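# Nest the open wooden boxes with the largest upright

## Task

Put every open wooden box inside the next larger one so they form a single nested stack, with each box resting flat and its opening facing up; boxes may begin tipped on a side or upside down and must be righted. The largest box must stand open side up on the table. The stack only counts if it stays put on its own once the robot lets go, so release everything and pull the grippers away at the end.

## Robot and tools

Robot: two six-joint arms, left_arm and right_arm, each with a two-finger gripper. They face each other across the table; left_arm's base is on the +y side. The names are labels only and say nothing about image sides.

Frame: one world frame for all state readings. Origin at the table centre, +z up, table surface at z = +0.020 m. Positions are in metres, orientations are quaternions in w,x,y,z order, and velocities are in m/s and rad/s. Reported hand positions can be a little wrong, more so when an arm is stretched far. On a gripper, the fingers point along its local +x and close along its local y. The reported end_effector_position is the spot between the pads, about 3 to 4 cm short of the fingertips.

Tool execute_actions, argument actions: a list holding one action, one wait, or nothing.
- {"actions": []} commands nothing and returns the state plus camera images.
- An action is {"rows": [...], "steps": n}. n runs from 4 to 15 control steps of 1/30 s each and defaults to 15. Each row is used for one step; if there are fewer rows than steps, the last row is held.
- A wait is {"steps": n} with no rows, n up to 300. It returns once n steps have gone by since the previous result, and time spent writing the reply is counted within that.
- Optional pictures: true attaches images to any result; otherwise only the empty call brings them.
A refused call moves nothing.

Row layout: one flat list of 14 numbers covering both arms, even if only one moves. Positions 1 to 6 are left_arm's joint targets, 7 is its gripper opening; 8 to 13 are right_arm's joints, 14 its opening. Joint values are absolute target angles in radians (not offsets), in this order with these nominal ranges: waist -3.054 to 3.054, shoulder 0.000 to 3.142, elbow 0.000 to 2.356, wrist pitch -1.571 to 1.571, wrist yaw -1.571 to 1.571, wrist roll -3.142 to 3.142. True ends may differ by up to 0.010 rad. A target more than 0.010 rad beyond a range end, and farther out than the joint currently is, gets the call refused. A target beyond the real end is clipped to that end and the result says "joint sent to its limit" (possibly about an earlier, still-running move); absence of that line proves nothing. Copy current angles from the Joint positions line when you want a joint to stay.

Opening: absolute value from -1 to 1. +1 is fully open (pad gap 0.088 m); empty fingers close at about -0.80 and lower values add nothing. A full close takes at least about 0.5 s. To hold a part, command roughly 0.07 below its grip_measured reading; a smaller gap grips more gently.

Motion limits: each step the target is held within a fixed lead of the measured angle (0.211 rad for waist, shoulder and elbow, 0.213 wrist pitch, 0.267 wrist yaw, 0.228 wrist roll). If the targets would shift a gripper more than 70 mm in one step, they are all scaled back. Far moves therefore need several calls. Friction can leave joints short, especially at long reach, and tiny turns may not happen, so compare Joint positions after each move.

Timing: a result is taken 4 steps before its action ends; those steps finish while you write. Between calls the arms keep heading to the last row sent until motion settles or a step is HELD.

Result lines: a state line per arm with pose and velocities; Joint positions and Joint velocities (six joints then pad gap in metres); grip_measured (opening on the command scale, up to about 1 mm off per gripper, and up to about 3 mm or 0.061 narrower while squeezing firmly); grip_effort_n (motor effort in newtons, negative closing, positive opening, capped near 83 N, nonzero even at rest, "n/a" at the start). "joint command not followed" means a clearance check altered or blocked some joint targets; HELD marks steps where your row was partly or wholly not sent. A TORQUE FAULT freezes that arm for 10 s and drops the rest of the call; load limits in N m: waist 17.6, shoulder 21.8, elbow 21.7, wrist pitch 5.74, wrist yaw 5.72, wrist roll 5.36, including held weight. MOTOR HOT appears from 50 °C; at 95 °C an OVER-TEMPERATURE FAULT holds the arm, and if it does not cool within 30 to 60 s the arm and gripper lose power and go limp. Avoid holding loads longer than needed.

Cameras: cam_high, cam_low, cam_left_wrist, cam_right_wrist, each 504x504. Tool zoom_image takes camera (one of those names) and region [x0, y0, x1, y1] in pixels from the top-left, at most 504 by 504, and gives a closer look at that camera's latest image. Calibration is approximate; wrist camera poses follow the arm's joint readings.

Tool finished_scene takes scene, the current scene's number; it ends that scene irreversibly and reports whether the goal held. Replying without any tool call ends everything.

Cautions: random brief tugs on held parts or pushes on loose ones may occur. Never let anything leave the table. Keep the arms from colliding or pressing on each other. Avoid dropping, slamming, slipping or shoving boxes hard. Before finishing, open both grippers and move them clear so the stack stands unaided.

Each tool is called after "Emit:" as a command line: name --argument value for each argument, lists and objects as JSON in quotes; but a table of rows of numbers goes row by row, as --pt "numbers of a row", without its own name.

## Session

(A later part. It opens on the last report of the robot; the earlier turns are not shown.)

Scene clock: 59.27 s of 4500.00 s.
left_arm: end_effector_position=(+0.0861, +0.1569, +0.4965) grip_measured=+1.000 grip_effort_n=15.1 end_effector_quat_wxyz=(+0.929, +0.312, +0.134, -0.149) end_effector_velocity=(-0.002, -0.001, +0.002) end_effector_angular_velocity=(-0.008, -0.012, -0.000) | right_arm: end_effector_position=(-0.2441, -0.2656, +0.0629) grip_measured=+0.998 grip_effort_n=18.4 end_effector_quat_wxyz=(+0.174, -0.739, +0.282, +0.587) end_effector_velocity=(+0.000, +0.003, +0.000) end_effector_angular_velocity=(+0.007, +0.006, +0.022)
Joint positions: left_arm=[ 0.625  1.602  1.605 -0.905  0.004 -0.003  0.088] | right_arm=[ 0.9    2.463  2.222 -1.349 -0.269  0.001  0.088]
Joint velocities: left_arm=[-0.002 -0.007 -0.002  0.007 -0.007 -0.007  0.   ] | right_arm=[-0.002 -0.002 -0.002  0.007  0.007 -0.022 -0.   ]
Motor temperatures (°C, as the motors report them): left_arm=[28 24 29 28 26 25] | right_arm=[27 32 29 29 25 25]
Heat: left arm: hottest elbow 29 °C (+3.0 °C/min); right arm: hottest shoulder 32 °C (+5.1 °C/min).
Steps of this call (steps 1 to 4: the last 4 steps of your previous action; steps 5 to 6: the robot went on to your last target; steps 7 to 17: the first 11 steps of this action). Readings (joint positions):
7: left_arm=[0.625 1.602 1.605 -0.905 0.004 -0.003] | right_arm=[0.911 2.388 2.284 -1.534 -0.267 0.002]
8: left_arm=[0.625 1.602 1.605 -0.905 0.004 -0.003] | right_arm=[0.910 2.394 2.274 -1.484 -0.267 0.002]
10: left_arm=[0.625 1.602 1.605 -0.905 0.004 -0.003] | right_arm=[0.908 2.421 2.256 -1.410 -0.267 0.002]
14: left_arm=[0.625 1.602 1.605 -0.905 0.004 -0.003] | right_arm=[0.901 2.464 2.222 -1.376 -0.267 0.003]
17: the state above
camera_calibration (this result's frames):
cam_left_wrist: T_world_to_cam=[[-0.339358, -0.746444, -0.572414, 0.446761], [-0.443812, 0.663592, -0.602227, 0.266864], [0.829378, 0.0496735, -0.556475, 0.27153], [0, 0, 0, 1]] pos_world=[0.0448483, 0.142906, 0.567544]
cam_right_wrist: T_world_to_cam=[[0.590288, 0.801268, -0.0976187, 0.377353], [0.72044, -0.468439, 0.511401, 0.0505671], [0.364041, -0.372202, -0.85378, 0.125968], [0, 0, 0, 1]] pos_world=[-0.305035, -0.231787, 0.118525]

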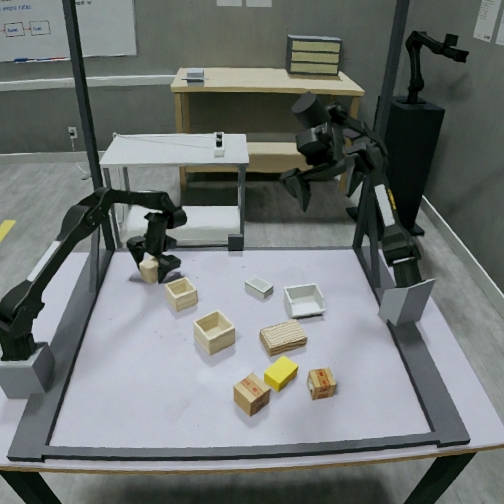

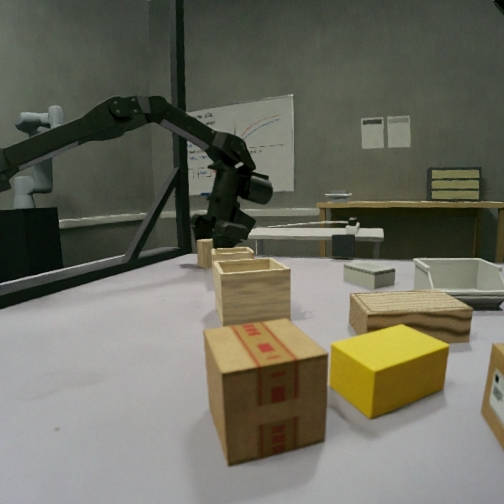

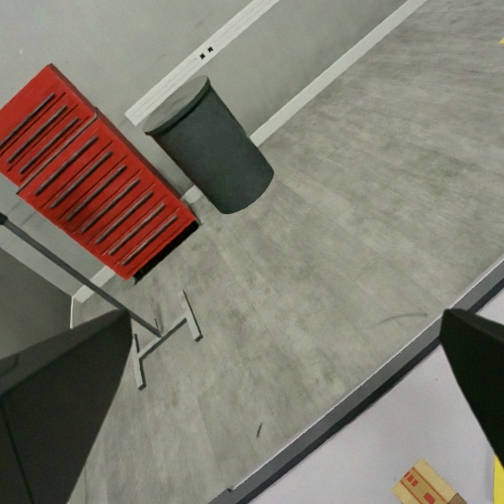

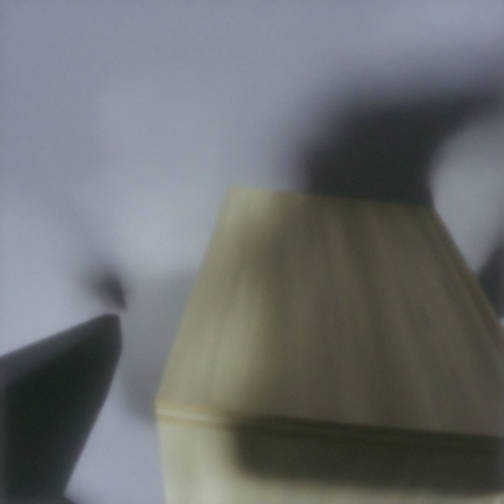

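Emit:
execute_actions --actions '[{"rows":[[0.628,1.6,1.6,-0.905,0,0,1,0.90,2.47,2.222,-1.349,-0.27,0,0.0]],"steps":15}]'

Emit:
execute_actions --actions '[{"rows":[[0.628,1.6,1.6,-0.905,0,0,1,0.90,1.7,2.222,-1.349,-0.27,0,0.0]],"steps":15}]'

Emit:
execute_actions --actions '[{"rows":[[0.628,1.6,1.6,-0.905,0,0,1,0.97,1.7,2.0,0.0,0,0.35,0.0]],"steps":15}]'

Emit:
execute_actions --actions '[{"steps":20}]'

Emit:
execute_actions --actions '[{"rows":[[0.628,1.6,1.6,-0.905,0,0,1,0.97,1.9,0.72,1.3,0,0.35,0.0]],"steps":15}]'

Emit:
execute_actions --actions '[{"steps":30}]'

Emit:
execute_actions --actions '[{"rows":[[0.628,1.6,1.6,-0.905,0,0,1,0.97,2.31,0.72,1.56,0,0.35,0.0]],"steps":15}]'

Emit:
execute_actions --actions '[{"steps":10}]' --pictures true

Scene clock: 59.97 s of 4500.00 s.
left_arm: end_effector_position=(+0.0861, +0.1569, +0.4965) grip_measured=+1.000 grip_effort_n=15.1 end_effector_quat_wxyz=(+0.929, +0.312, +0.134, -0.149) end_effector_velocity=(+0.001, +0.001, -0.003) end_effector_angular_velocity=(+0.000, +0.007, +0.013) | right_arm: end_effector_position=(-0.2406, -0.2603, +0.0633) grip_measured=+0.068 grip_effort_n=-83.5 end_effector_quat_wxyz=(+0.180, -0.738, +0.282, +0.586) end_effector_velocity=(-0.006, -0.018, -0.001) end_effector_angular_velocity=(-0.037, -0.007, +0.014)
Joint positions: left_arm=[ 0.625  1.602  1.605 -0.905  0.004 -0.003  0.088] | right_arm=[ 0.889  2.463  2.22  -1.348 -0.26   0.001  0.042]
Joint velocities: left_arm=[-0.002  0.002 -0.002 -0.007 -0.007 -0.007  0.   ] | right_arm=[ 0.032 -0.002 -0.002 -0.022 -0.022  0.007 -0.   ]
Motor temperatures (°C, as the motors report them): left_arm=[28 24 29 28 26 25] | right_arm=[27 33 29 29 25 25]
Heat: left arm: hottest elbow 29 °C (+3.0 °C/min); right arm: hottest shoulder 33 °C (+6.0 °C/min).
Steps of this call (steps 1 to 4: the last 4 steps of your previous action; steps 5 to 10: the robot went on to your last target; steps 11 to 21: the first 11 steps of this action). Readings (joint positions):
11: left_arm=[0.625 1.602 1.605 -0.905 0.004 -0.003] | right_arm=[0.899 2.463 2.220 -1.346 -0.269 0.001]
12: left_arm=[0.625 1.602 1.605 -0.905 0.004 -0.003] | right_arm=[0.898 2.463 2.220 -1.346 -0.261 0.001]
14: left_arm=[0.625 1.602 1.605 -0.905 0.004 -0.003] | right_arm=[0.890 2.463 2.220 -1.346 -0.257 0.001]
18: left_arm=[0.625 1.602 1.605 -0.905 0.004 -0.003] | right_arm=[0.885 2.463 2.220 -1.347 -0.259 0.001]
21: the state above

Scene clock: 60.47 s of 4500.00 s.
left_arm: end_effector_position=(+0.0861, +0.1569, +0.4965) grip_measured=+1.000 grip_effort_n=15.1 end_effector_quat_wxyz=(+0.929, +0.312, +0.134, -0.149) end_effector_velocity=(-0.001, -0.000, -0.002) end_effector_angular_velocity=(+0.002, +0.004, +0.007) | right_arm: end_effector_position=(-0.2770, -0.2695, +0.1930) grip_measured=+0.068 grip_effort_n=-83.5 end_effector_quat_wxyz=(+0.186, -0.655, +0.231, +0.695) end_effector_velocity=(-0.066, -0.058, +0.439) end_effector_angular_velocity=(+0.547, +0.802, +0.178)
Joint positions: left_arm=[ 0.625  1.602  1.605 -0.905  0.004 -0.003  0.088] | right_arm=[ 0.896  2.162  2.215 -1.349 -0.263  0.001  0.042]
Joint velocities: left_arm=[-0.007 -0.002 -0.002 -0.007 -0.007 -0.007  0.   ] | right_arm=[ 0.002 -0.984 -0.002  0.007 -0.007  0.007  0.   ]
Motor temperatures (°C, as the motors report them): left_arm=[28 24 29 28 26 25] | right_arm=[27 33 29 29 25 25]
Heat: left arm: hottest elbow 29 °C (+2.0 °C/min); right arm: hottest shoulder 33 °C (+6.1 °C/min).
Steps of this call (steps 1 to 4: the last 4 steps of your previous action; steps 5 to 15: the first 11 steps of this action). Readings (joint positions):
5: left_arm=[0.625 1.602 1.605 -0.905 0.004 -0.003] | right_arm=[0.891 2.450 2.220 -1.347 -0.261 0.001]
6: left_arm=[0.625 1.602 1.605 -0.905 0.004 -0.003] | right_arm=[0.891 2.437 2.217 -1.349 -0.261 0.001]
8: left_arm=[0.625 1.602 1.605 -0.905 0.004 -0.003] | right_arm=[0.893 2.396 2.215 -1.349 -0.261 0.001]
12: left_arm=[0.625 1.602 1.605 -0.905 0.004 -0.003] | right_arm=[0.896 2.265 2.215 -1.349 -0.263 0.001]
15: the state above

Scene clock: 60.97 s of 4500.00 s.
left_arm: end_effector_position=(+0.0861, +0.1569, +0.4965) grip_measured=+1.000 grip_effort_n=15.1 end_effector_quat_wxyz=(+0.929, +0.312, +0.134, -0.149) end_effector_velocity=(-0.000, -0.001, +0.001) end_effector_angular_velocity=(-0.007, -0.008, +0.002) | right_arm: end_effector_position=(-0.3300, -0.2729, +0.3905) grip_measured=+0.068 grip_effort_n=-83.5 end_effector_quat_wxyz=(+0.326, -0.324, +0.169, +0.872) end_effector_velocity=(-0.177, +0.072, +0.262) end_effector_angular_velocity=(+0.731, +1.320, +0.078)
Joint positions: left_arm=[ 0.625  1.602  1.605 -0.905  0.004 -0.003  0.088] | right_arm=[ 0.967  1.709  2.032 -0.824 -0.017  0.328  0.042]
Joint velocities: left_arm=[-0.002 -0.002 -0.002  0.007 -0.007 -0.007  0.   ] | right_arm=[-0.002 -0.129 -0.085  1.458  0.095  0.154 -0.   ]
Motor temperatures (°C, as the motors report them): left_arm=[28 24 29 28 26 25] | right_arm=[27 33 29 29 25 25]
Heat: left arm: hottest elbow 29 °C (+2.0 °C/min); right arm: hottest shoulder 33 °C (+6.0 °C/min).
Steps of this call (steps 1 to 4: the last 4 steps of your previous action; steps 5 to 15: the first 11 steps of this action). Readings (joint positions):
5: left_arm=[0.625 1.602 1.605 -0.905 0.004 -0.003] | right_arm=[0.900 1.993 2.196 -1.323 -0.237 0.032]
6: left_arm=[0.625 1.602 1.605 -0.905 0.004 -0.003] | right_arm=[0.912 1.942 2.151 -1.263 -0.170 0.088]
8: left_arm=[0.625 1.602 1.605 -0.905 0.004 -0.003] | right_arm=[0.938 1.851 2.087 -1.174 -0.096 0.190]
12: left_arm=[0.625 1.602 1.605 -0.905 0.004 -0.003] | right_arm=[0.966 1.740 2.041 -0.973 -0.035 0.299]
15: the state above

Scene clock: 61.63 s of 4500.00 s.
left_arm: end_effector_position=(+0.0861, +0.1569, +0.4965) grip_measured=+1.000 grip_effort_n=15.1 end_effector_quat_wxyz=(+0.929, +0.312, +0.134, -0.149) end_effector_velocity=(-0.002, -0.003, +0.001) end_effector_angular_velocity=(-0.011, -0.003, -0.012) | right_arm: end_effector_position=(-0.3923, -0.2639, +0.5423) grip_measured=+0.068 grip_effort_n=-83.5 end_effector_quat_wxyz=(+0.257, +0.039, +0.082, +0.962) end_effector_velocity=(-0.001, -0.008, +0.042) end_effector_angular_velocity=(+0.101, +0.154, +0.036)
Joint positions: left_arm=[ 0.625  1.602  1.605 -0.905  0.004 -0.003  0.088] | right_arm=[ 0.967  1.703  2.012 -0.024 -0.005  0.348  0.042]
Joint velocities: left_arm=[-0.002 -0.002  0.002  0.007  0.007 -0.007  0.   ] | right_arm=[-0.002 -0.007 -0.002  0.183 -0.007 -0.007 -0.   ]
Motor temperatures (°C, as the motors report them): left_arm=[28 24 29 28 26 25] | right_arm=[27 33 29 29 25 25]
Heat: left arm: hottest elbow 29 °C (+2.0 °C/min); right arm: hottest shoulder 33 °C (+6.0 °C/min).
Kept back: nothing.
Steps of this call (steps 1 to 4: the last 4 steps of your previous action; steps 5 to 20: the robot went on to your last target). Readings (joint positions):
1: left_arm=[0.625 1.602 1.605 -0.905 0.004 -0.003] | right_arm=[0.967 1.706 2.029 -0.774 -0.014 0.333]
2: left_arm=[0.625 1.602 1.605 -0.905 0.004 -0.003] | right_arm=[0.967 1.706 2.026 -0.725 -0.011 0.337]
4: left_arm=[0.625 1.602 1.605 -0.905 0.004 -0.003] | right_arm=[0.967 1.706 2.019 -0.628 -0.009 0.342]
8: left_arm=[0.625 1.602 1.605 -0.905 0.004 -0.003] | right_arm=[0.967 1.706 2.012 -0.433 -0.006 0.346]
20: the state above

Scene clock: 62.00 s of 4500.00 s.
left_arm: end_effector_position=(+0.0861, +0.1569, +0.4965) grip_measured=+1.000 grip_effort_n=15.6 end_effector_quat_wxyz=(+0.929, +0.312, +0.134, -0.149) end_effector_velocity=(-0.001, +0.003, -0.004) end_effector_angular_velocity=(+0.017, +0.011, +0.013) | right_arm: end_effector_position=(-0.4170, -0.2287, +0.4390) grip_measured=+0.068 grip_effort_n=-83.5 end_effector_quat_wxyz=(+0.264, +0.013, +0.089, +0.960) end_effector_velocity=(-0.025, +0.100, -0.411) end_effector_angular_velocity=(-0.134, -0.243, -0.047)
Joint positions: left_arm=[ 0.625  1.602  1.605 -0.905  0.004 -0.003  0.088] | right_arm=[ 0.967  1.821  1.81   0.239 -0.005  0.348  0.042]
Joint velocities: left_arm=[-0.002 -0.002 -0.002 -0.022 -0.007  0.007  0.   ] | right_arm=[-0.007  0.344 -0.896  0.96  -0.007 -0.007 -0.   ]
Motor temperatures (°C, as the motors report them): left_arm=[28 24 29 28 26 25] | right_arm=[27 33 29 29 25 25]
Heat: left arm: hottest elbow 29 °C (+2.0 °C/min); right arm: hottest shoulder 33 °C (+6.0 °C/min).
Steps of this call (steps 1 to 11: the first 11 steps of this action). Readings (joint positions):
1: left_arm=[0.625 1.602 1.605 -0.905 0.004 -0.003] | right_arm=[0.967 1.707 2.005 -0.008 -0.005 0.348]
2: left_arm=[0.625 1.602 1.605 -0.905 0.004 -0.003] | right_arm=[0.967 1.712 1.993 0.020 -0.005 0.348]
4: left_arm=[0.625 1.602 1.605 -0.905 0.004 -0.003] | right_arm=[0.967 1.727 1.967 0.062 -0.005 0.348]
8: left_arm=[0.625 1.602 1.605 -0.905 0.004 -0.003] | right_arm=[0.967 1.781 1.890 0.152 -0.005 0.348]
11: the state above

Scene clock: 63.00 s of 4500.00 s.
left_arm: end_effector_position=(+0.0861, +0.1569, +0.4965) grip_measured=+1.000 grip_effort_n=15.6 end_effector_quat_wxyz=(+0.929, +0.312, +0.134, -0.149) end_effector_velocity=(-0.002, +0.001, -0.000) end_effector_angular_velocity=(-0.003, -0.001, +0.008) | right_arm: end_effector_position=(-0.2767, -0.2618, +0.1848) grip_measured=+0.068 grip_effort_n=-83.5 end_effector_quat_wxyz=(+0.276, -0.031, +0.101, +0.955) end_effector_velocity=(+0.009, -0.002, -0.002) end_effector_angular_velocity=(+0.022, -0.009, -0.007)
Joint positions: left_arm=[ 0.625  1.602  1.605 -0.905  0.004 -0.003  0.088] | right_arm=[ 0.967  1.896  0.738  1.292 -0.005  0.348  0.042]
Joint velocities: left_arm=[-0.002 -0.007 -0.002 -0.007 -0.007 -0.007  0.   ] | right_arm=[-0.002 -0.002 -0.037  0.037  0.007 -0.022 -0.   ]
Motor temperatures (°C, as the motors report them): left_arm=[28 24 29 28 26 25] | right_arm=[27 33 29 29 25 25]
Heat: left arm: hottest elbow 29 °C (+2.0 °C/min); right arm: hottest shoulder 33 °C (+6.0 °C/min).
Kept back: nothing.
Steps of this call (steps 1 to 4: the last 4 steps of your previous action; steps 5 to 30: the robot went on to your last target). Readings (joint positions):
1: left_arm=[0.625 1.602 1.605 -0.905 0.004 -0.003] | right_arm=[0.967 1.832 1.779 0.273 -0.005 0.348]
2: left_arm=[0.625 1.602 1.605 -0.905 0.004 -0.003] | right_arm=[0.967 1.841 1.746 0.309 -0.005 0.348]
4: left_arm=[0.625 1.602 1.605 -0.905 0.004 -0.003] | right_arm=[0.967 1.858 1.671 0.391 -0.005 0.348]
8: left_arm=[0.625 1.602 1.605 -0.905 0.004 -0.003] | right_arm=[0.967 1.877 1.493 0.581 -0.005 0.348]
30: the state above

Scene clock: 63.37 s of 4500.00 s.
left_arm: end_effector_position=(+0.0861, +0.1569, +0.4965) grip_measured=+1.000 grip_effort_n=15.6 end_effector_quat_wxyz=(+0.929, +0.312, +0.134, -0.149) end_effector_velocity=(-0.001, +0.004, -0.001) end_effector_angular_velocity=(+0.001, -0.006, +0.022) | right_arm: end_effector_position=(-0.2391, -0.2605, +0.0657) grip_measured=+0.068 grip_effort_n=-83.5 end_effector_quat_wxyz=(+0.292, -0.101, +0.120, +0.943) end_effector_velocity=(+0.066, -0.011, -0.127) end_effector_angular_velocity=(-0.113, -0.209, -0.048)
Joint positions: left_arm=[ 0.625  1.602  1.605 -0.905  0.004 -0.003  0.088] | right_arm=[ 0.967  2.273  0.72   1.535 -0.005  0.348  0.042]
Joint velocities: left_arm=[-0.002 -0.007 -0.007 -0.007 -0.022 -0.007  0.   ] | right_arm=[-0.002  0.359 -0.051  0.168  0.007 -0.007  0.   ]
Motor temperatures (°C, as the motors report them): left_arm=[28 24 29 28 26 25] | right_arm=[27 33 29 29 25 25]
Heat: left arm: hottest elbow 29 °C (+2.0 °C/min); right arm: hottest shoulder 33 °C (+6.1 °C/min).
Steps of this call (steps 1 to 11: the first 11 steps of this action). Readings (joint positions):
1: left_arm=[0.625 1.602 1.605 -0.905 0.004 -0.003] | right_arm=[0.967 1.916 0.737 1.323 -0.005 0.348]
2: left_arm=[0.625 1.602 1.605 -0.905 0.004 -0.003] | right_arm=[0.967 1.953 0.739 1.397 -0.005 0.348]
4: left_arm=[0.625 1.602 1.605 -0.905 0.004 -0.003] | right_arm=[0.967 2.036 0.740 1.461 -0.005 0.348]
8: left_arm=[0.625 1.602 1.605 -0.905 0.004 -0.003] | right_arm=[0.967 2.206 0.729 1.519 -0.005 0.348]
11: the state above

Scene clock: 63.70 s of 4500.00 s.
left_arm: end_effector_position=(+0.0861, +0.1569, +0.4965) grip_measured=+1.000 grip_effort_n=15.1 end_effector_quat_wxyz=(+0.929, +0.312, +0.134, -0.149) end_effector_velocity=(-0.001, +0.003, -0.004) end_effector_angular_velocity=(+0.004, +0.014, +0.018) | right_arm: end_effector_position=(-0.2363, -0.2611, +0.0601) grip_measured=+0.068 grip_effort_n=-83.5 end_effector_quat_wxyz=(+0.292, -0.103, +0.120, +0.943) end_effector_velocity=(+0.004, -0.000, -0.010) end_effector_angular_velocity=(-0.012, -0.027, +0.011)
Joint positions: left_arm=[ 0.625  1.602  1.605 -0.905  0.004 -0.003  0.088] | right_arm=[ 0.967  2.296  0.72   1.556 -0.005  0.348  0.042]
Joint velocities: left_arm=[-0.002 -0.002 -0.002 -0.022 -0.007 -0.007  0.   ] | right_arm=[-0.007  0.022  0.002 -0.007 -0.022 -0.007 -0.   ]
Motor temperatures (°C, as the motors report them): left_arm=[28 24 29 28 26 25] | right_arm=[27 33 29 29 25 25]
Heat: left arm: hottest elbow 29 °C (+2.0 °C/min); right arm: hottest shoulder 33 °C (+6.0 °C/min).
Kept back: nothing.
Steps of this call (steps 1 to 4: the last 4 steps of your previous action; steps 5 to 10: the robot went on to your last target). Readings (joint positions):
1: left_arm=[0.625 1.602 1.605 -0.905 0.004 -0.003] | right_arm=[0.967 2.282 0.720 1.541 -0.005 0.348]
2: left_arm=[0.625 1.602 1.605 -0.905 0.004 -0.003] | right_arm=[0.967 2.287 0.720 1.546 -0.005 0.348]
4: left_arm=[0.625 1.602 1.605 -0.905 0.004 -0.003] | right_arm=[0.967 2.289 0.720 1.554 -0.005 0.348]
8: left_arm=[0.625 1.602 1.605 -0.905 0.004 -0.003] | right_arm=[0.967 2.294 0.720 1.556 -0.005 0.348]
10: the state above
camera_calibration (this result's frames):
cam_left_wrist: T_world_to_cam=[[-0.339358, -0.746444, -0.572414, 0.446761], [-0.443812, 0.663592, -0.602227, 0.266864], [0.829378, 0.0496735, -0.556475, 0.27153], [0, 0, 0, 1]] pos_world=[0.0448483, 0.142906, 0.567544]
cam_right_wrist: T_world_to_cam=[[0.559749, 0.818216, -0.131161, 0.36805], [0.372999, -0.390118, -0.841831, 0.0681208], [-0.739968, 0.422291, -0.523562, 0.0491761], [0, 0, 0, 1]] pos_world=[-0.195036, -0.295336, 0.131367]

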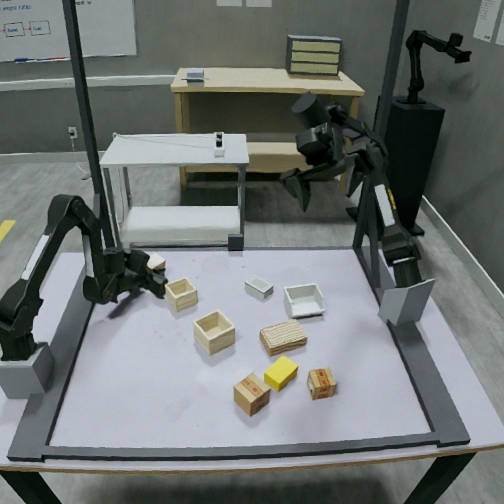

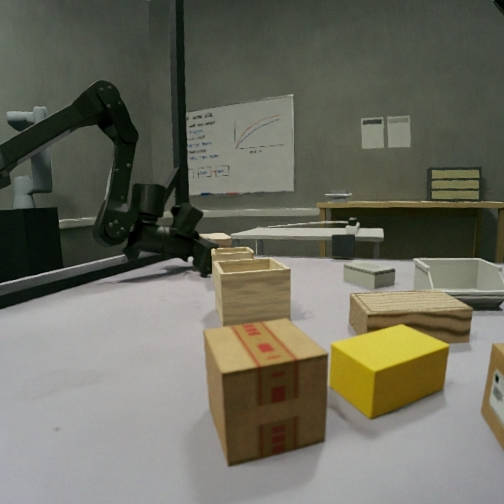

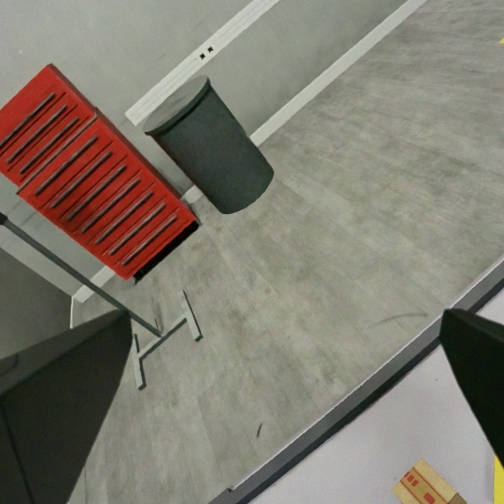

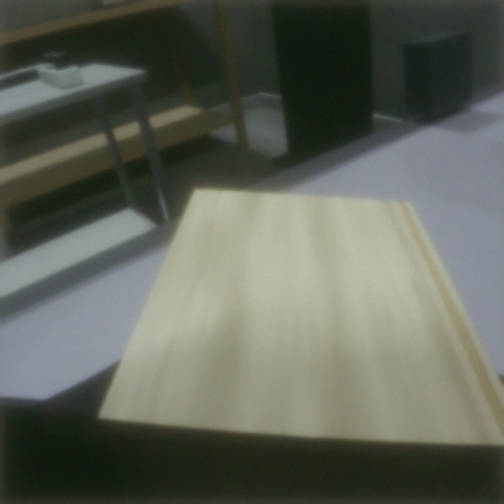

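Release and repeat the same cycle, checking at the pre-grasp.

Emit:
execute_actions --actions '[{"rows":[[0.628,1.6,1.6,-0.905,0,0,1,0.97,2.298,0.72,1.56,0,0.35,0.7]],"steps":15}]'

Emit:
execute_actions --actions '[{"rows":[[0.628,1.6,1.6,-0.905,0,0,1,0.97,1.8,0.6,0.9,0,0.35,0.7]],"steps":15}]'

Emit:
execute_actions --actions '[{"rows":[[0.628,1.6,1.6,-0.905,0,0,1,0.9,1.5,1.0,0.5,0,0.2,1]],"steps":15}]'

Emit:
execute_actions --actions '[{"rows":[[0.628,1.6,1.6,-0.905,0,0,1,0.9,1.7,2.22,-1.53,-0.27,0,1]],"steps":15}]'

Emit:
execute_actions --actions '[{"steps":35}]'

Emit:
execute_actions --actions '[{"rows":[[0.628,1.6,1.6,-0.905,0,0,1,0.91,2.40,2.30,-1.55,-0.27,0,1]],"steps":15}]'

Emit:
execute_actions --actions '[{"steps":20}]' --pictures true

Scene clock: 64.33 s of 4500.00 s.
left_arm: end_effector_position=(+0.0861, +0.1569, +0.4965) grip_measured=+1.000 grip_effort_n=15.6 end_effector_quat_wxyz=(+0.929, +0.312, +0.134, -0.149) end_effector_velocity=(-0.001, +0.001, -0.001) end_effector_angular_velocity=(+0.012, +0.000, +0.005) | right_arm: end_effector_position=(-0.2362, -0.2611, +0.0601) grip_measured=+0.666 grip_effort_n=18.4 end_effector_quat_wxyz=(+0.292, -0.102, +0.120, +0.943) end_effector_velocity=(-0.000, -0.002, -0.001) end_effector_angular_velocity=(+0.008, -0.018, +0.023)
Joint positions: left_arm=[ 0.625  1.602  1.605 -0.905  0.004 -0.003  0.088] | right_arm=[ 0.967  2.297  0.72   1.559 -0.005  0.348  0.072]
Joint velocities: left_arm=[-0.002 -0.002 -0.002 -0.007 -0.007  0.007  0.   ] | right_arm=[-0.002 -0.002 -0.002 -0.007 -0.022 -0.022  0.013]
Motor temperatures (°C, as the motors report them): left_arm=[28 24 29 28 26 25] | right_arm=[27 33 29 29 25 25]
Heat: left arm: hottest elbow 29 °C (+2.0 °C/min); right arm: hottest shoulder 33 °C (+5.1 °C/min).
Steps of this call (steps 1 to 8: the robot went on to your last target; steps 9 to 19: the first 11 steps of this action). Readings (joint positions):
9: left_arm=[0.625 1.602 1.605 -0.905 0.004 -0.003] | right_arm=[0.967 2.297 0.720 1.557 -0.005 0.348]
10: left_arm=[0.625 1.602 1.605 -0.905 0.004 -0.003] | right_arm=[0.967 2.297 0.720 1.558 -0.005 0.348]
12: left_arm=[0.625 1.602 1.605 -0.905 0.004 -0.003] | right_arm=[0.967 2.297 0.720 1.559 -0.005 0.348]
16: left_arm=[0.625 1.602 1.605 -0.905 0.004 -0.003] | right_arm=[0.967 2.297 0.720 1.559 -0.005 0.348]
19: the state above

Scene clock: 64.83 s of 4500.00 s.
left_arm: end_effector_position=(+0.0861, +0.1569, +0.4965) grip_measured=+1.000 grip_effort_n=15.1 end_effector_quat_wxyz=(+0.929, +0.312, +0.134, -0.149) end_effector_velocity=(+0.000, +0.001, -0.001) end_effector_angular_velocity=(-0.001, +0.003, +0.010) | right_arm: end_effector_position=(-0.2305, -0.2759, +0.1179) grip_measured=+0.697 grip_effort_n=18.4 end_effector_quat_wxyz=(+0.309, -0.179, +0.140, +0.923) end_effector_velocity=(+0.028, -0.027, +0.053) end_effector_angular_velocity=(-0.240, -0.401, -0.064)
Joint positions: left_arm=[ 0.625  1.602  1.605 -0.905  0.004 -0.003  0.088] | right_arm=[ 0.967  1.852  0.618  1.047 -0.005  0.348  0.073]
Joint velocities: left_arm=[-0.002  0.002  0.002 -0.007 -0.007 -0.007  0.   ] | right_arm=[-0.007 -0.686 -0.007 -1.15  -0.022 -0.007  0.   ]
Motor temperatures (°C, as the motors report them): left_arm=[28 24 29 28 26 25] | right_arm=[27 34 29 29 25 25]
Heat: left arm: hottest elbow 29 °C (+2.0 °C/min); right arm: hottest shoulder 34 °C (+6.0 °C/min).
Steps of this call (steps 1 to 4: the last 4 steps of your previous action; steps 5 to 15: the first 11 steps of this action). Readings (joint positions):
5: left_arm=[0.625 1.602 1.605 -0.905 0.004 -0.003] | right_arm=[0.967 2.278 0.710 1.532 -0.005 0.348]
6: left_arm=[0.625 1.602 1.605 -0.905 0.004 -0.003] | right_arm=[0.967 2.238 0.685 1.464 -0.005 0.348]
8: left_arm=[0.625 1.602 1.605 -0.905 0.004 -0.003] | right_arm=[0.967 2.147 0.640 1.373 -0.005 0.348]
12: left_arm=[0.625 1.602 1.605 -0.905 0.004 -0.003] | right_arm=[0.967 1.957 0.619 1.179 -0.005 0.348]
15: the state above

Scene clock: 65.33 s of 4500.00 s.
left_arm: end_effector_position=(+0.0861, +0.1569, +0.4965) grip_measured=+1.000 grip_effort_n=15.1 end_effector_quat_wxyz=(+0.929, +0.312, +0.134, -0.149) end_effector_velocity=(-0.001, +0.003, -0.004) end_effector_angular_velocity=(-0.010, +0.017, +0.023) | right_arm: end_effector_position=(-0.2716, -0.2468, +0.2357) grip_measured=+0.984 grip_effort_n=18.4 end_effector_quat_wxyz=(+0.316, -0.149, +0.071, +0.934) end_effector_velocity=(-0.137, +0.048, +0.423) end_effector_angular_velocity=(+0.473, +0.315, +0.085)
Joint positions: left_arm=[ 0.625  1.602  1.605 -0.905  0.004 -0.003  0.088] | right_arm=[ 0.916  1.592  0.866  0.632 -0.005  0.232  0.087]
Joint velocities: left_arm=[-0.002 -0.002 -0.002 -0.022 -0.007 -0.022  0.   ] | right_arm=[-0.09  -0.559  0.901 -0.93  -0.007 -0.212  0.006]
Motor temperatures (°C, as the motors report them): left_arm=[28 24 29 28 26 25] | right_arm=[27 34 29 29 25 25]
Heat: left arm: hottest elbow 29 °C (+2.0 °C/min); right arm: hottest shoulder 34 °C (+6.1 °C/min).
Steps of this call (steps 1 to 4: the last 4 steps of your previous action; steps 5 to 15: the first 11 steps of this action). Readings (joint positions):
5: left_arm=[0.625 1.602 1.605 -0.905 0.004 -0.003] | right_arm=[0.966 1.811 0.618 0.916 -0.005 0.338]
6: left_arm=[0.625 1.602 1.605 -0.905 0.004 -0.003] | right_arm=[0.961 1.797 0.630 0.876 -0.005 0.320]
8: left_arm=[0.625 1.602 1.605 -0.905 0.004 -0.003] | right_arm=[0.946 1.756 0.670 0.828 -0.005 0.291]
12: left_arm=[0.625 1.602 1.605 -0.905 0.004 -0.003] | right_arm=[0.925 1.654 0.777 0.726 -0.005 0.253]
15: the state above

Scene clock: 65.83 s of 4500.00 s.
left_arm: end_effector_position=(+0.0861, +0.1569, +0.4965) grip_measured=+1.000 grip_effort_n=15.6 end_effector_quat_wxyz=(+0.929, +0.312, +0.134, -0.149) end_effector_velocity=(-0.001, +0.004, -0.004) end_effector_angular_velocity=(+0.009, +0.006, +0.026) | right_arm: end_effector_position=(-0.3489, -0.2452, +0.3013) grip_measured=+0.998 grip_effort_n=18.4 end_effector_quat_wxyz=(+0.191, -0.247, +0.020, +0.950) end_effector_velocity=(-0.110, -0.017, +0.336) end_effector_angular_velocity=(+0.025, -0.011, +0.121)
Joint positions: left_arm=[ 0.625  1.602  1.605 -0.905  0.004 -0.003  0.088] | right_arm=[ 0.9    1.691  1.444  0.016 -0.253  0.011  0.088]
Joint velocities: left_arm=[-0.007 -0.002 -0.002 -0.022 -0.022 -0.007  0.   ] | right_arm=[-0.002 -0.007  1.385 -1.385 -0.095 -0.081 -0.   ]
Motor temperatures (°C, as the motors report them): left_arm=[28 24 29 28 26 25] | right_arm=[27 34 29 29 25 25]
Heat: left arm: hottest elbow 29 °C (+2.0 °C/min); right arm: hottest shoulder 34 °C (+6.1 °C/min).
Steps of this call (steps 1 to 4: the last 4 steps of your previous action; steps 5 to 15: the first 11 steps of this action). Readings (joint positions):
5: left_arm=[0.625 1.602 1.605 -0.905 0.004 -0.003] | right_arm=[0.902 1.532 0.989 0.519 -0.031 0.181]
6: left_arm=[0.625 1.602 1.605 -0.905 0.004 -0.003] | right_arm=[0.898 1.553 1.042 0.472 -0.094 0.133]
8: left_arm=[0.625 1.602 1.605 -0.905 0.004 -0.003] | right_arm=[0.899 1.615 1.149 0.370 -0.173 0.074]
12: left_arm=[0.625 1.602 1.605 -0.905 0.004 -0.003] | right_arm=[0.900 1.683 1.311 0.162 -0.236 0.024]
15: the state above

Scene clock: 67.00 s of 4500.00 s.
left_arm: end_effector_position=(+0.0861, +0.1569, +0.4965) grip_measured=+1.000 grip_effort_n=15.1 end_effector_quat_wxyz=(+0.929, +0.312, +0.134, -0.149) end_effector_velocity=(-0.001, +0.001, -0.001) end_effector_angular_velocity=(-0.001, +0.003, +0.010) | right_arm: end_effector_position=(-0.2399, -0.3409, +0.3827) grip_measured=+0.998 grip_effort_n=18.4 end_effector_quat_wxyz=(+0.189, -0.551, +0.173, +0.794) end_effector_velocity=(+0.035, -0.017, -0.011) end_effector_angular_velocity=(-0.090, -0.158, -0.023)
Joint positions: left_arm=[ 0.625  1.602  1.605 -0.905  0.004 -0.003  0.088] | right_arm=[ 0.9    1.69   2.209 -1.505 -0.266  0.002  0.088]
Joint velocities: left_arm=[-0.002 -0.002 -0.002 -0.007 -0.007 -0.007  0.   ] | right_arm=[-0.007  0.002  0.012 -0.198  0.007 -0.022 -0.   ]
Motor temperatures (°C, as the motors report them): left_arm=[28 24 29 28 26 25] | right_arm=[27 34 30 29 25 25]
Heat: left arm: hottest elbow 29 °C (+2.0 °C/min); right arm: hottest shoulder 34 °C (+6.1 °C/min).
Kept back: nothing.
Steps of this call (steps 1 to 4: the last 4 steps of your previous action; steps 5 to 35: the robot went on to your last target). Readings (joint positions):
1: left_arm=[0.625 1.602 1.605 -0.905 0.004 -0.003] | right_arm=[0.900 1.691 1.491 -0.032 -0.256 0.009]
2: left_arm=[0.625 1.602 1.605 -0.905 0.004 -0.003] | right_arm=[0.900 1.691 1.539 -0.080 -0.258 0.007]
4: left_arm=[0.625 1.602 1.605 -0.905 0.004 -0.003] | right_arm=[0.900 1.691 1.636 -0.177 -0.261 0.005]
8: left_arm=[0.625 1.602 1.605 -0.905 0.004 -0.003] | right_arm=[0.900 1.691 1.822 -0.374 -0.264 0.003]
35: the state above

Scene clock: 67.37 s of 4500.00 s.
left_arm: end_effector_position=(+0.0861, +0.1569, +0.4965) grip_measured=+1.000 grip_effort_n=15.1 end_effector_quat_wxyz=(+0.929, +0.312, +0.134, -0.149) end_effector_velocity=(-0.001, +0.001, -0.001) end_effector_angular_velocity=(+0.012, +0.000, +0.005) | right_arm: end_effector_position=(-0.2616, -0.2993, +0.2522) grip_measured=+0.998 grip_effort_n=18.8 end_effector_quat_wxyz=(+0.181, -0.662, +0.235, +0.688) end_effector_velocity=(+0.012, +0.086, -0.442) end_effector_angular_velocity=(-0.609, -0.855, -0.185)
Joint positions: left_arm=[ 0.625  1.602  1.605 -0.905  0.004 -0.003  0.088] | right_arm=[ 0.905  2.064  2.287 -1.542 -0.268  0.002  0.088]
Joint velocities: left_arm=[-0.002 -0.002 -0.002 -0.007 -0.007  0.007  0.   ] | right_arm=[ 0.002  1.053 -0.007 -0.007 -0.022 -0.007 -0.   ]
Motor temperatures (°C, as the motors report them): left_arm=[28 24 29 28 26 25] | right_arm=[27 34 30 29 25 25]
Heat: left arm: hottest elbow 29 °C (+2.0 °C/min); right arm: hottest shoulder 34 °C (+6.0 °C/min).
Steps of this call (steps 1 to 11: the first 11 steps of this action). Readings (joint positions):
1: left_arm=[0.625 1.602 1.605 -0.905 0.004 -0.003] | right_arm=[0.901 1.709 2.220 -1.521 -0.266 0.002]
2: left_arm=[0.625 1.602 1.605 -0.905 0.004 -0.003] | right_arm=[0.901 1.737 2.250 -1.531 -0.267 0.002]
4: left_arm=[0.625 1.602 1.605 -0.905 0.004 -0.003] | right_arm=[0.904 1.803 2.284 -1.526 -0.268 0.002]
8: left_arm=[0.625 1.602 1.605 -0.905 0.004 -0.003] | right_arm=[0.905 1.954 2.287 -1.538 -0.268 0.002]
11: the state above

Scene clock: 68.03 s of 4500.00 s.
left_arm: end_effector_position=(+0.0861, +0.1569, +0.4965) grip_measured=+1.000 grip_effort_n=15.6 end_effector_quat_wxyz=(+0.929, +0.312, +0.134, -0.149) end_effector_velocity=(-0.001, -0.001, -0.005) end_effector_angular_velocity=(-0.026, +0.023, +0.008) | right_arm: end_effector_position=(-0.2410, -0.2845, +0.1222) grip_measured=+0.998 grip_effort_n=17.9 end_effector_quat_wxyz=(+0.171, -0.752, +0.286, +0.569) end_effector_velocity=(-0.000, -0.002, -0.000) end_effector_angular_velocity=(-0.009, -0.003, -0.008)
Joint positions: left_arm=[ 0.625  1.602  1.605 -0.905  0.004 -0.003  0.088] | right_arm=[ 0.907  2.379  2.295 -1.55  -0.265  0.002  0.088]
Joint velocities: left_arm=[-0.007 -0.002 -0.007 -0.007  0.007 -0.037  0.   ] | right_arm=[ 0.002  0.002  0.002 -0.007 -0.007  0.007 -0.   ]
Motor temperatures (°C, as the motors report them): left_arm=[28 24 29 28 26 25] | right_arm=[27 34 30 29 25 25]
Heat: left arm: hottest elbow 29 °C (+2.0 °C/min); right arm: hottest shoulder 34 °C (+6.1 °C/min).
Kept back: nothing.
Steps of this call (steps 1 to 4: the last 4 steps of your previous action; steps 5 to 20: the robot went on to your last target). Readings (joint positions):
1: left_arm=[0.625 1.602 1.605 -0.905 0.004 -0.003] | right_arm=[0.905 2.099 2.287 -1.542 -0.268 0.002]
2: left_arm=[0.625 1.602 1.605 -0.905 0.004 -0.003] | right_arm=[0.905 2.134 2.287 -1.543 -0.268 0.002]
4: left_arm=[0.625 1.602 1.605 -0.905 0.004 -0.003] | right_arm=[0.905 2.203 2.288 -1.544 -0.268 0.002]
8: left_arm=[0.625 1.602 1.605 -0.905 0.004 -0.003] | right_arm=[0.906 2.331 2.289 -1.545 -0.268 0.002]
20: the state above
camera_calibration (this result's frames):
cam_left_wrist: T_world_to_cam=[[-0.339358, -0.746444, -0.572414, 0.446761], [-0.443812, 0.663592, -0.602227, 0.266864], [0.829378, 0.0496735, -0.556475, 0.27153], [0, 0, 0, 1]] pos_world=[0.0448483, 0.142906, 0.567544]
cam_right_wrist: T_world_to_cam=[[0.595105, 0.798086, -0.0943887, 0.396285], [0.699619, -0.456691, 0.549515, 0.00285781], [0.395453, -0.393055, -0.830135, 0.167187], [0, 0, 0, 1]] pos_world=[-0.303945, -0.249251, 0.174622]

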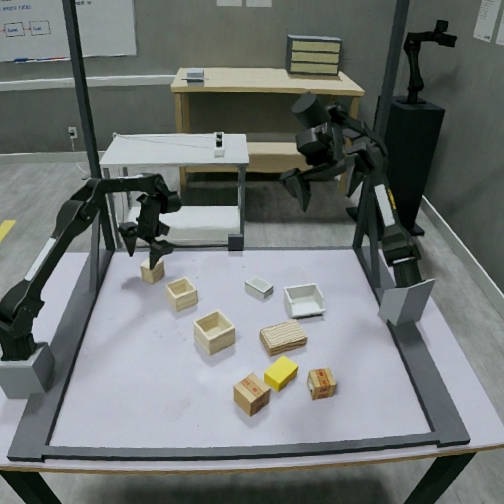

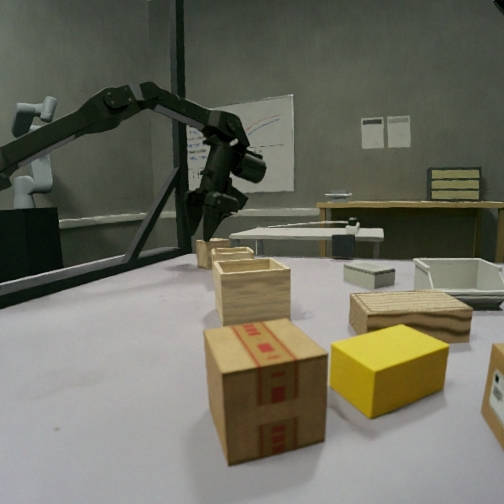

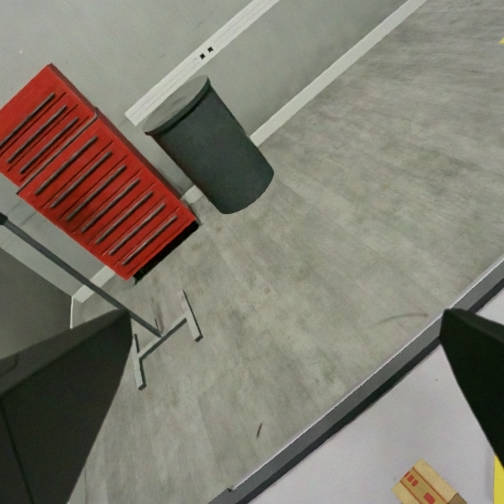

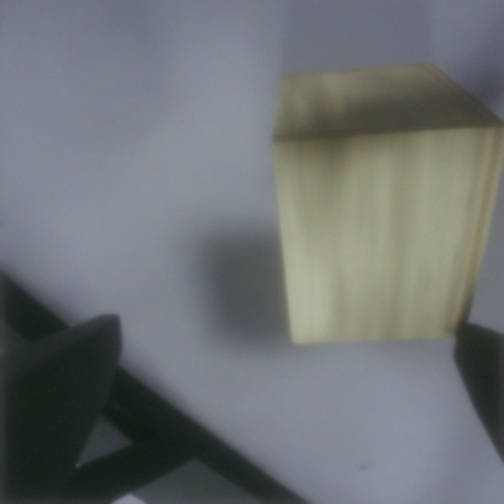

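Emit:
execute_actions --actions '[{"rows":[[0.628,1.6,1.6,-0.905,0,0,1,0.90,2.18,1.89,-1.11,-0.27,0,1]],"steps":15}]'

Emit:
execute_actions --actions '[{"steps":15}]' --pictures true

Scene clock: 68.90 s of 4500.00 s.
left_arm: end_effector_position=(+0.0861, +0.1569, +0.4965) grip_measured=+1.000 grip_effort_n=15.1 end_effector_quat_wxyz=(+0.929, +0.312, +0.134, -0.149) end_effector_velocity=(+0.001, +0.001, +0.002) end_effector_angular_velocity=(-0.004, -0.017, +0.014) | right_arm: end_effector_position=(-0.2480, -0.2750, +0.1111) grip_measured=+0.998 grip_effort_n=18.4 end_effector_quat_wxyz=(+0.180, -0.689, +0.250, +0.656) end_effector_velocity=(+0.061, -0.022, -0.097) end_effector_angular_velocity=(-0.114, -0.126, -0.014)
Joint positions: left_arm=[ 0.625  1.602  1.605 -0.905  0.004 -0.003  0.088] | right_arm=[ 0.903  2.191  1.932 -1.15  -0.266  0.002  0.088]
Joint velocities: left_arm=[-0.002 -0.002 -0.002  0.007 -0.022 -0.007  0.   ] | right_arm=[-0.002  0.002 -0.413  0.242 -0.022 -0.022  0.   ]
Motor temperatures (°C, as the motors report them): left_arm=[28 24 29 28 26 25] | right_arm=[27 34 30 29 25 25]
Heat: left arm: hottest elbow 29 °C (+2.0 °C/min); right arm: hottest shoulder 34 °C (+6.1 °C/min).
Steps of this call (steps 1 to 15: the robot went on to your last target; steps 16 to 26: the first 11 steps of this action). Readings (joint positions):
16: left_arm=[0.625 1.602 1.605 -0.905 0.004 -0.003] | right_arm=[0.907 2.362 2.274 -1.525 -0.265 0.003]
17: left_arm=[0.625 1.602 1.605 -0.905 0.004 -0.003] | right_arm=[0.906 2.328 2.220 -1.479 -0.264 0.003]
19: left_arm=[0.625 1.602 1.605 -0.905 0.004 -0.003] | right_arm=[0.903 2.264 2.130 -1.371 -0.265 0.002]
23: left_arm=[0.625 1.602 1.605 -0.905 0.004 -0.003] | right_arm=[0.903 2.192 1.987 -1.200 -0.266 0.002]
26: the state above

Scene clock: 69.40 s of 4500.00 s.
left_arm: end_effector_position=(+0.0861, +0.1569, +0.4965) grip_measured=+1.000 grip_effort_n=15.1 end_effector_quat_wxyz=(+0.929, +0.312, +0.134, -0.149) end_effector_velocity=(+0.004, +0.002, -0.005) end_effector_angular_velocity=(+0.017, +0.011, +0.013) | right_arm: end_effector_position=(-0.2471, -0.2739, +0.1042) grip_measured=+0.998 grip_effort_n=17.9 end_effector_quat_wxyz=(+0.180, -0.686, +0.249, +0.659) end_effector_velocity=(+0.001, -0.001, +0.001) end_effector_angular_velocity=(-0.009, -0.001, +0.003)
Joint positions: left_arm=[ 0.625  1.602  1.605 -0.905  0.004 -0.003  0.088] | right_arm=[ 0.902  2.19   1.903 -1.112 -0.266  0.002  0.088]
Joint velocities: left_arm=[-0.002  0.007 -0.007 -0.007 -0.007  0.007  0.   ] | right_arm=[-0.002 -0.002 -0.002 -0.007 -0.007 -0.007 -0.   ]
Motor temperatures (°C, as the motors report them): left_arm=[28 24 29 28 26 25] | right_arm=[27 34 30 29 25 25]
Heat: left arm: hottest elbow 29 °C (+2.0 °C/min); right arm: hottest shoulder 34 °C (+6.0 °C/min).
Kept back: nothing.
Steps of this call (steps 1 to 4: the last 4 steps of your previous action; steps 5 to 15: the robot went on to your last target). Readings (joint positions):
1: left_arm=[0.625 1.602 1.605 -0.905 0.004 -0.003] | right_arm=[0.903 2.191 1.921 -1.142 -0.266 0.002]
2: left_arm=[0.625 1.602 1.605 -0.905 0.004 -0.003] | right_arm=[0.903 2.191 1.913 -1.136 -0.266 0.002]
4: left_arm=[0.625 1.602 1.605 -0.905 0.004 -0.003] | right_arm=[0.903 2.191 1.909 -1.123 -0.266 0.002]
8: left_arm=[0.625 1.602 1.605 -0.905 0.004 -0.003] | right_arm=[0.902 2.190 1.906 -1.116 -0.266 0.002]
15: the state above
camera_calibration (this result's frames):
cam_left_wrist: T_world_to_cam=[[-0.339358, -0.746444, -0.572414, 0.446761], [-0.443812, 0.663592, -0.602227, 0.266864], [0.829378, 0.0496735, -0.556475, 0.27153], [0, 0, 0, 1]] pos_world=[0.0448483, 0.142906, 0.567544]
cam_right_wrist: T_world_to_cam=[[0.545125, 0.83274, -0.0968614, 0.387148], [0.803702, -0.486219, 0.343008, 0.0609667], [0.238541, -0.26483, -0.934325, 0.166098], [0, 0, 0, 1]] pos_world=[-0.299664, -0.248763, 0.171777]

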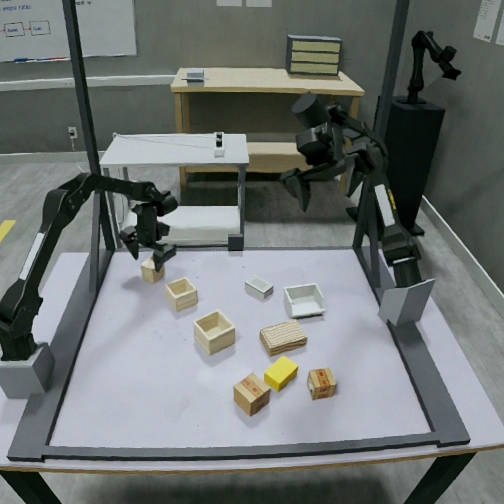

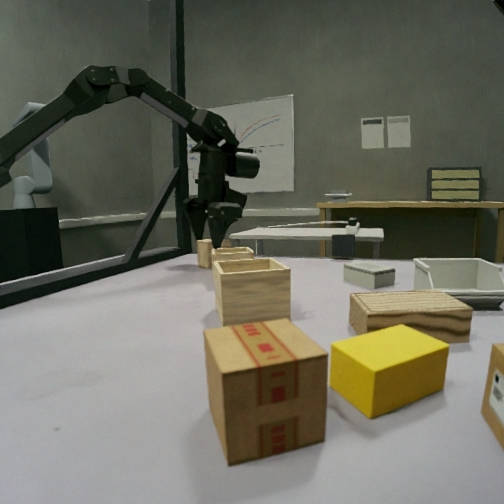

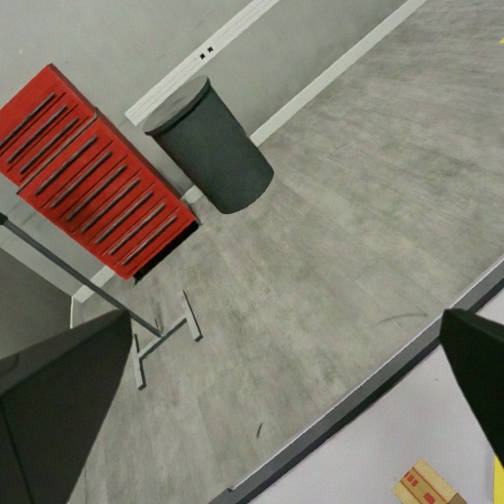

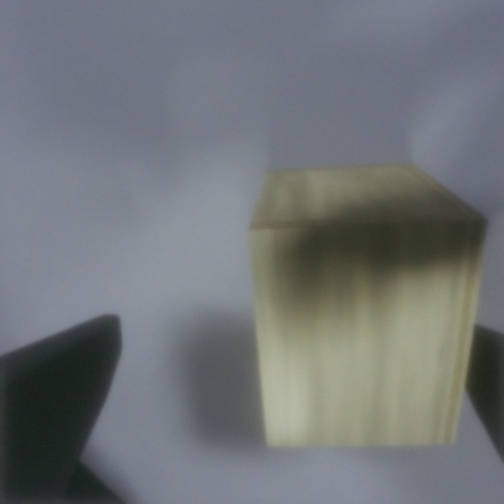

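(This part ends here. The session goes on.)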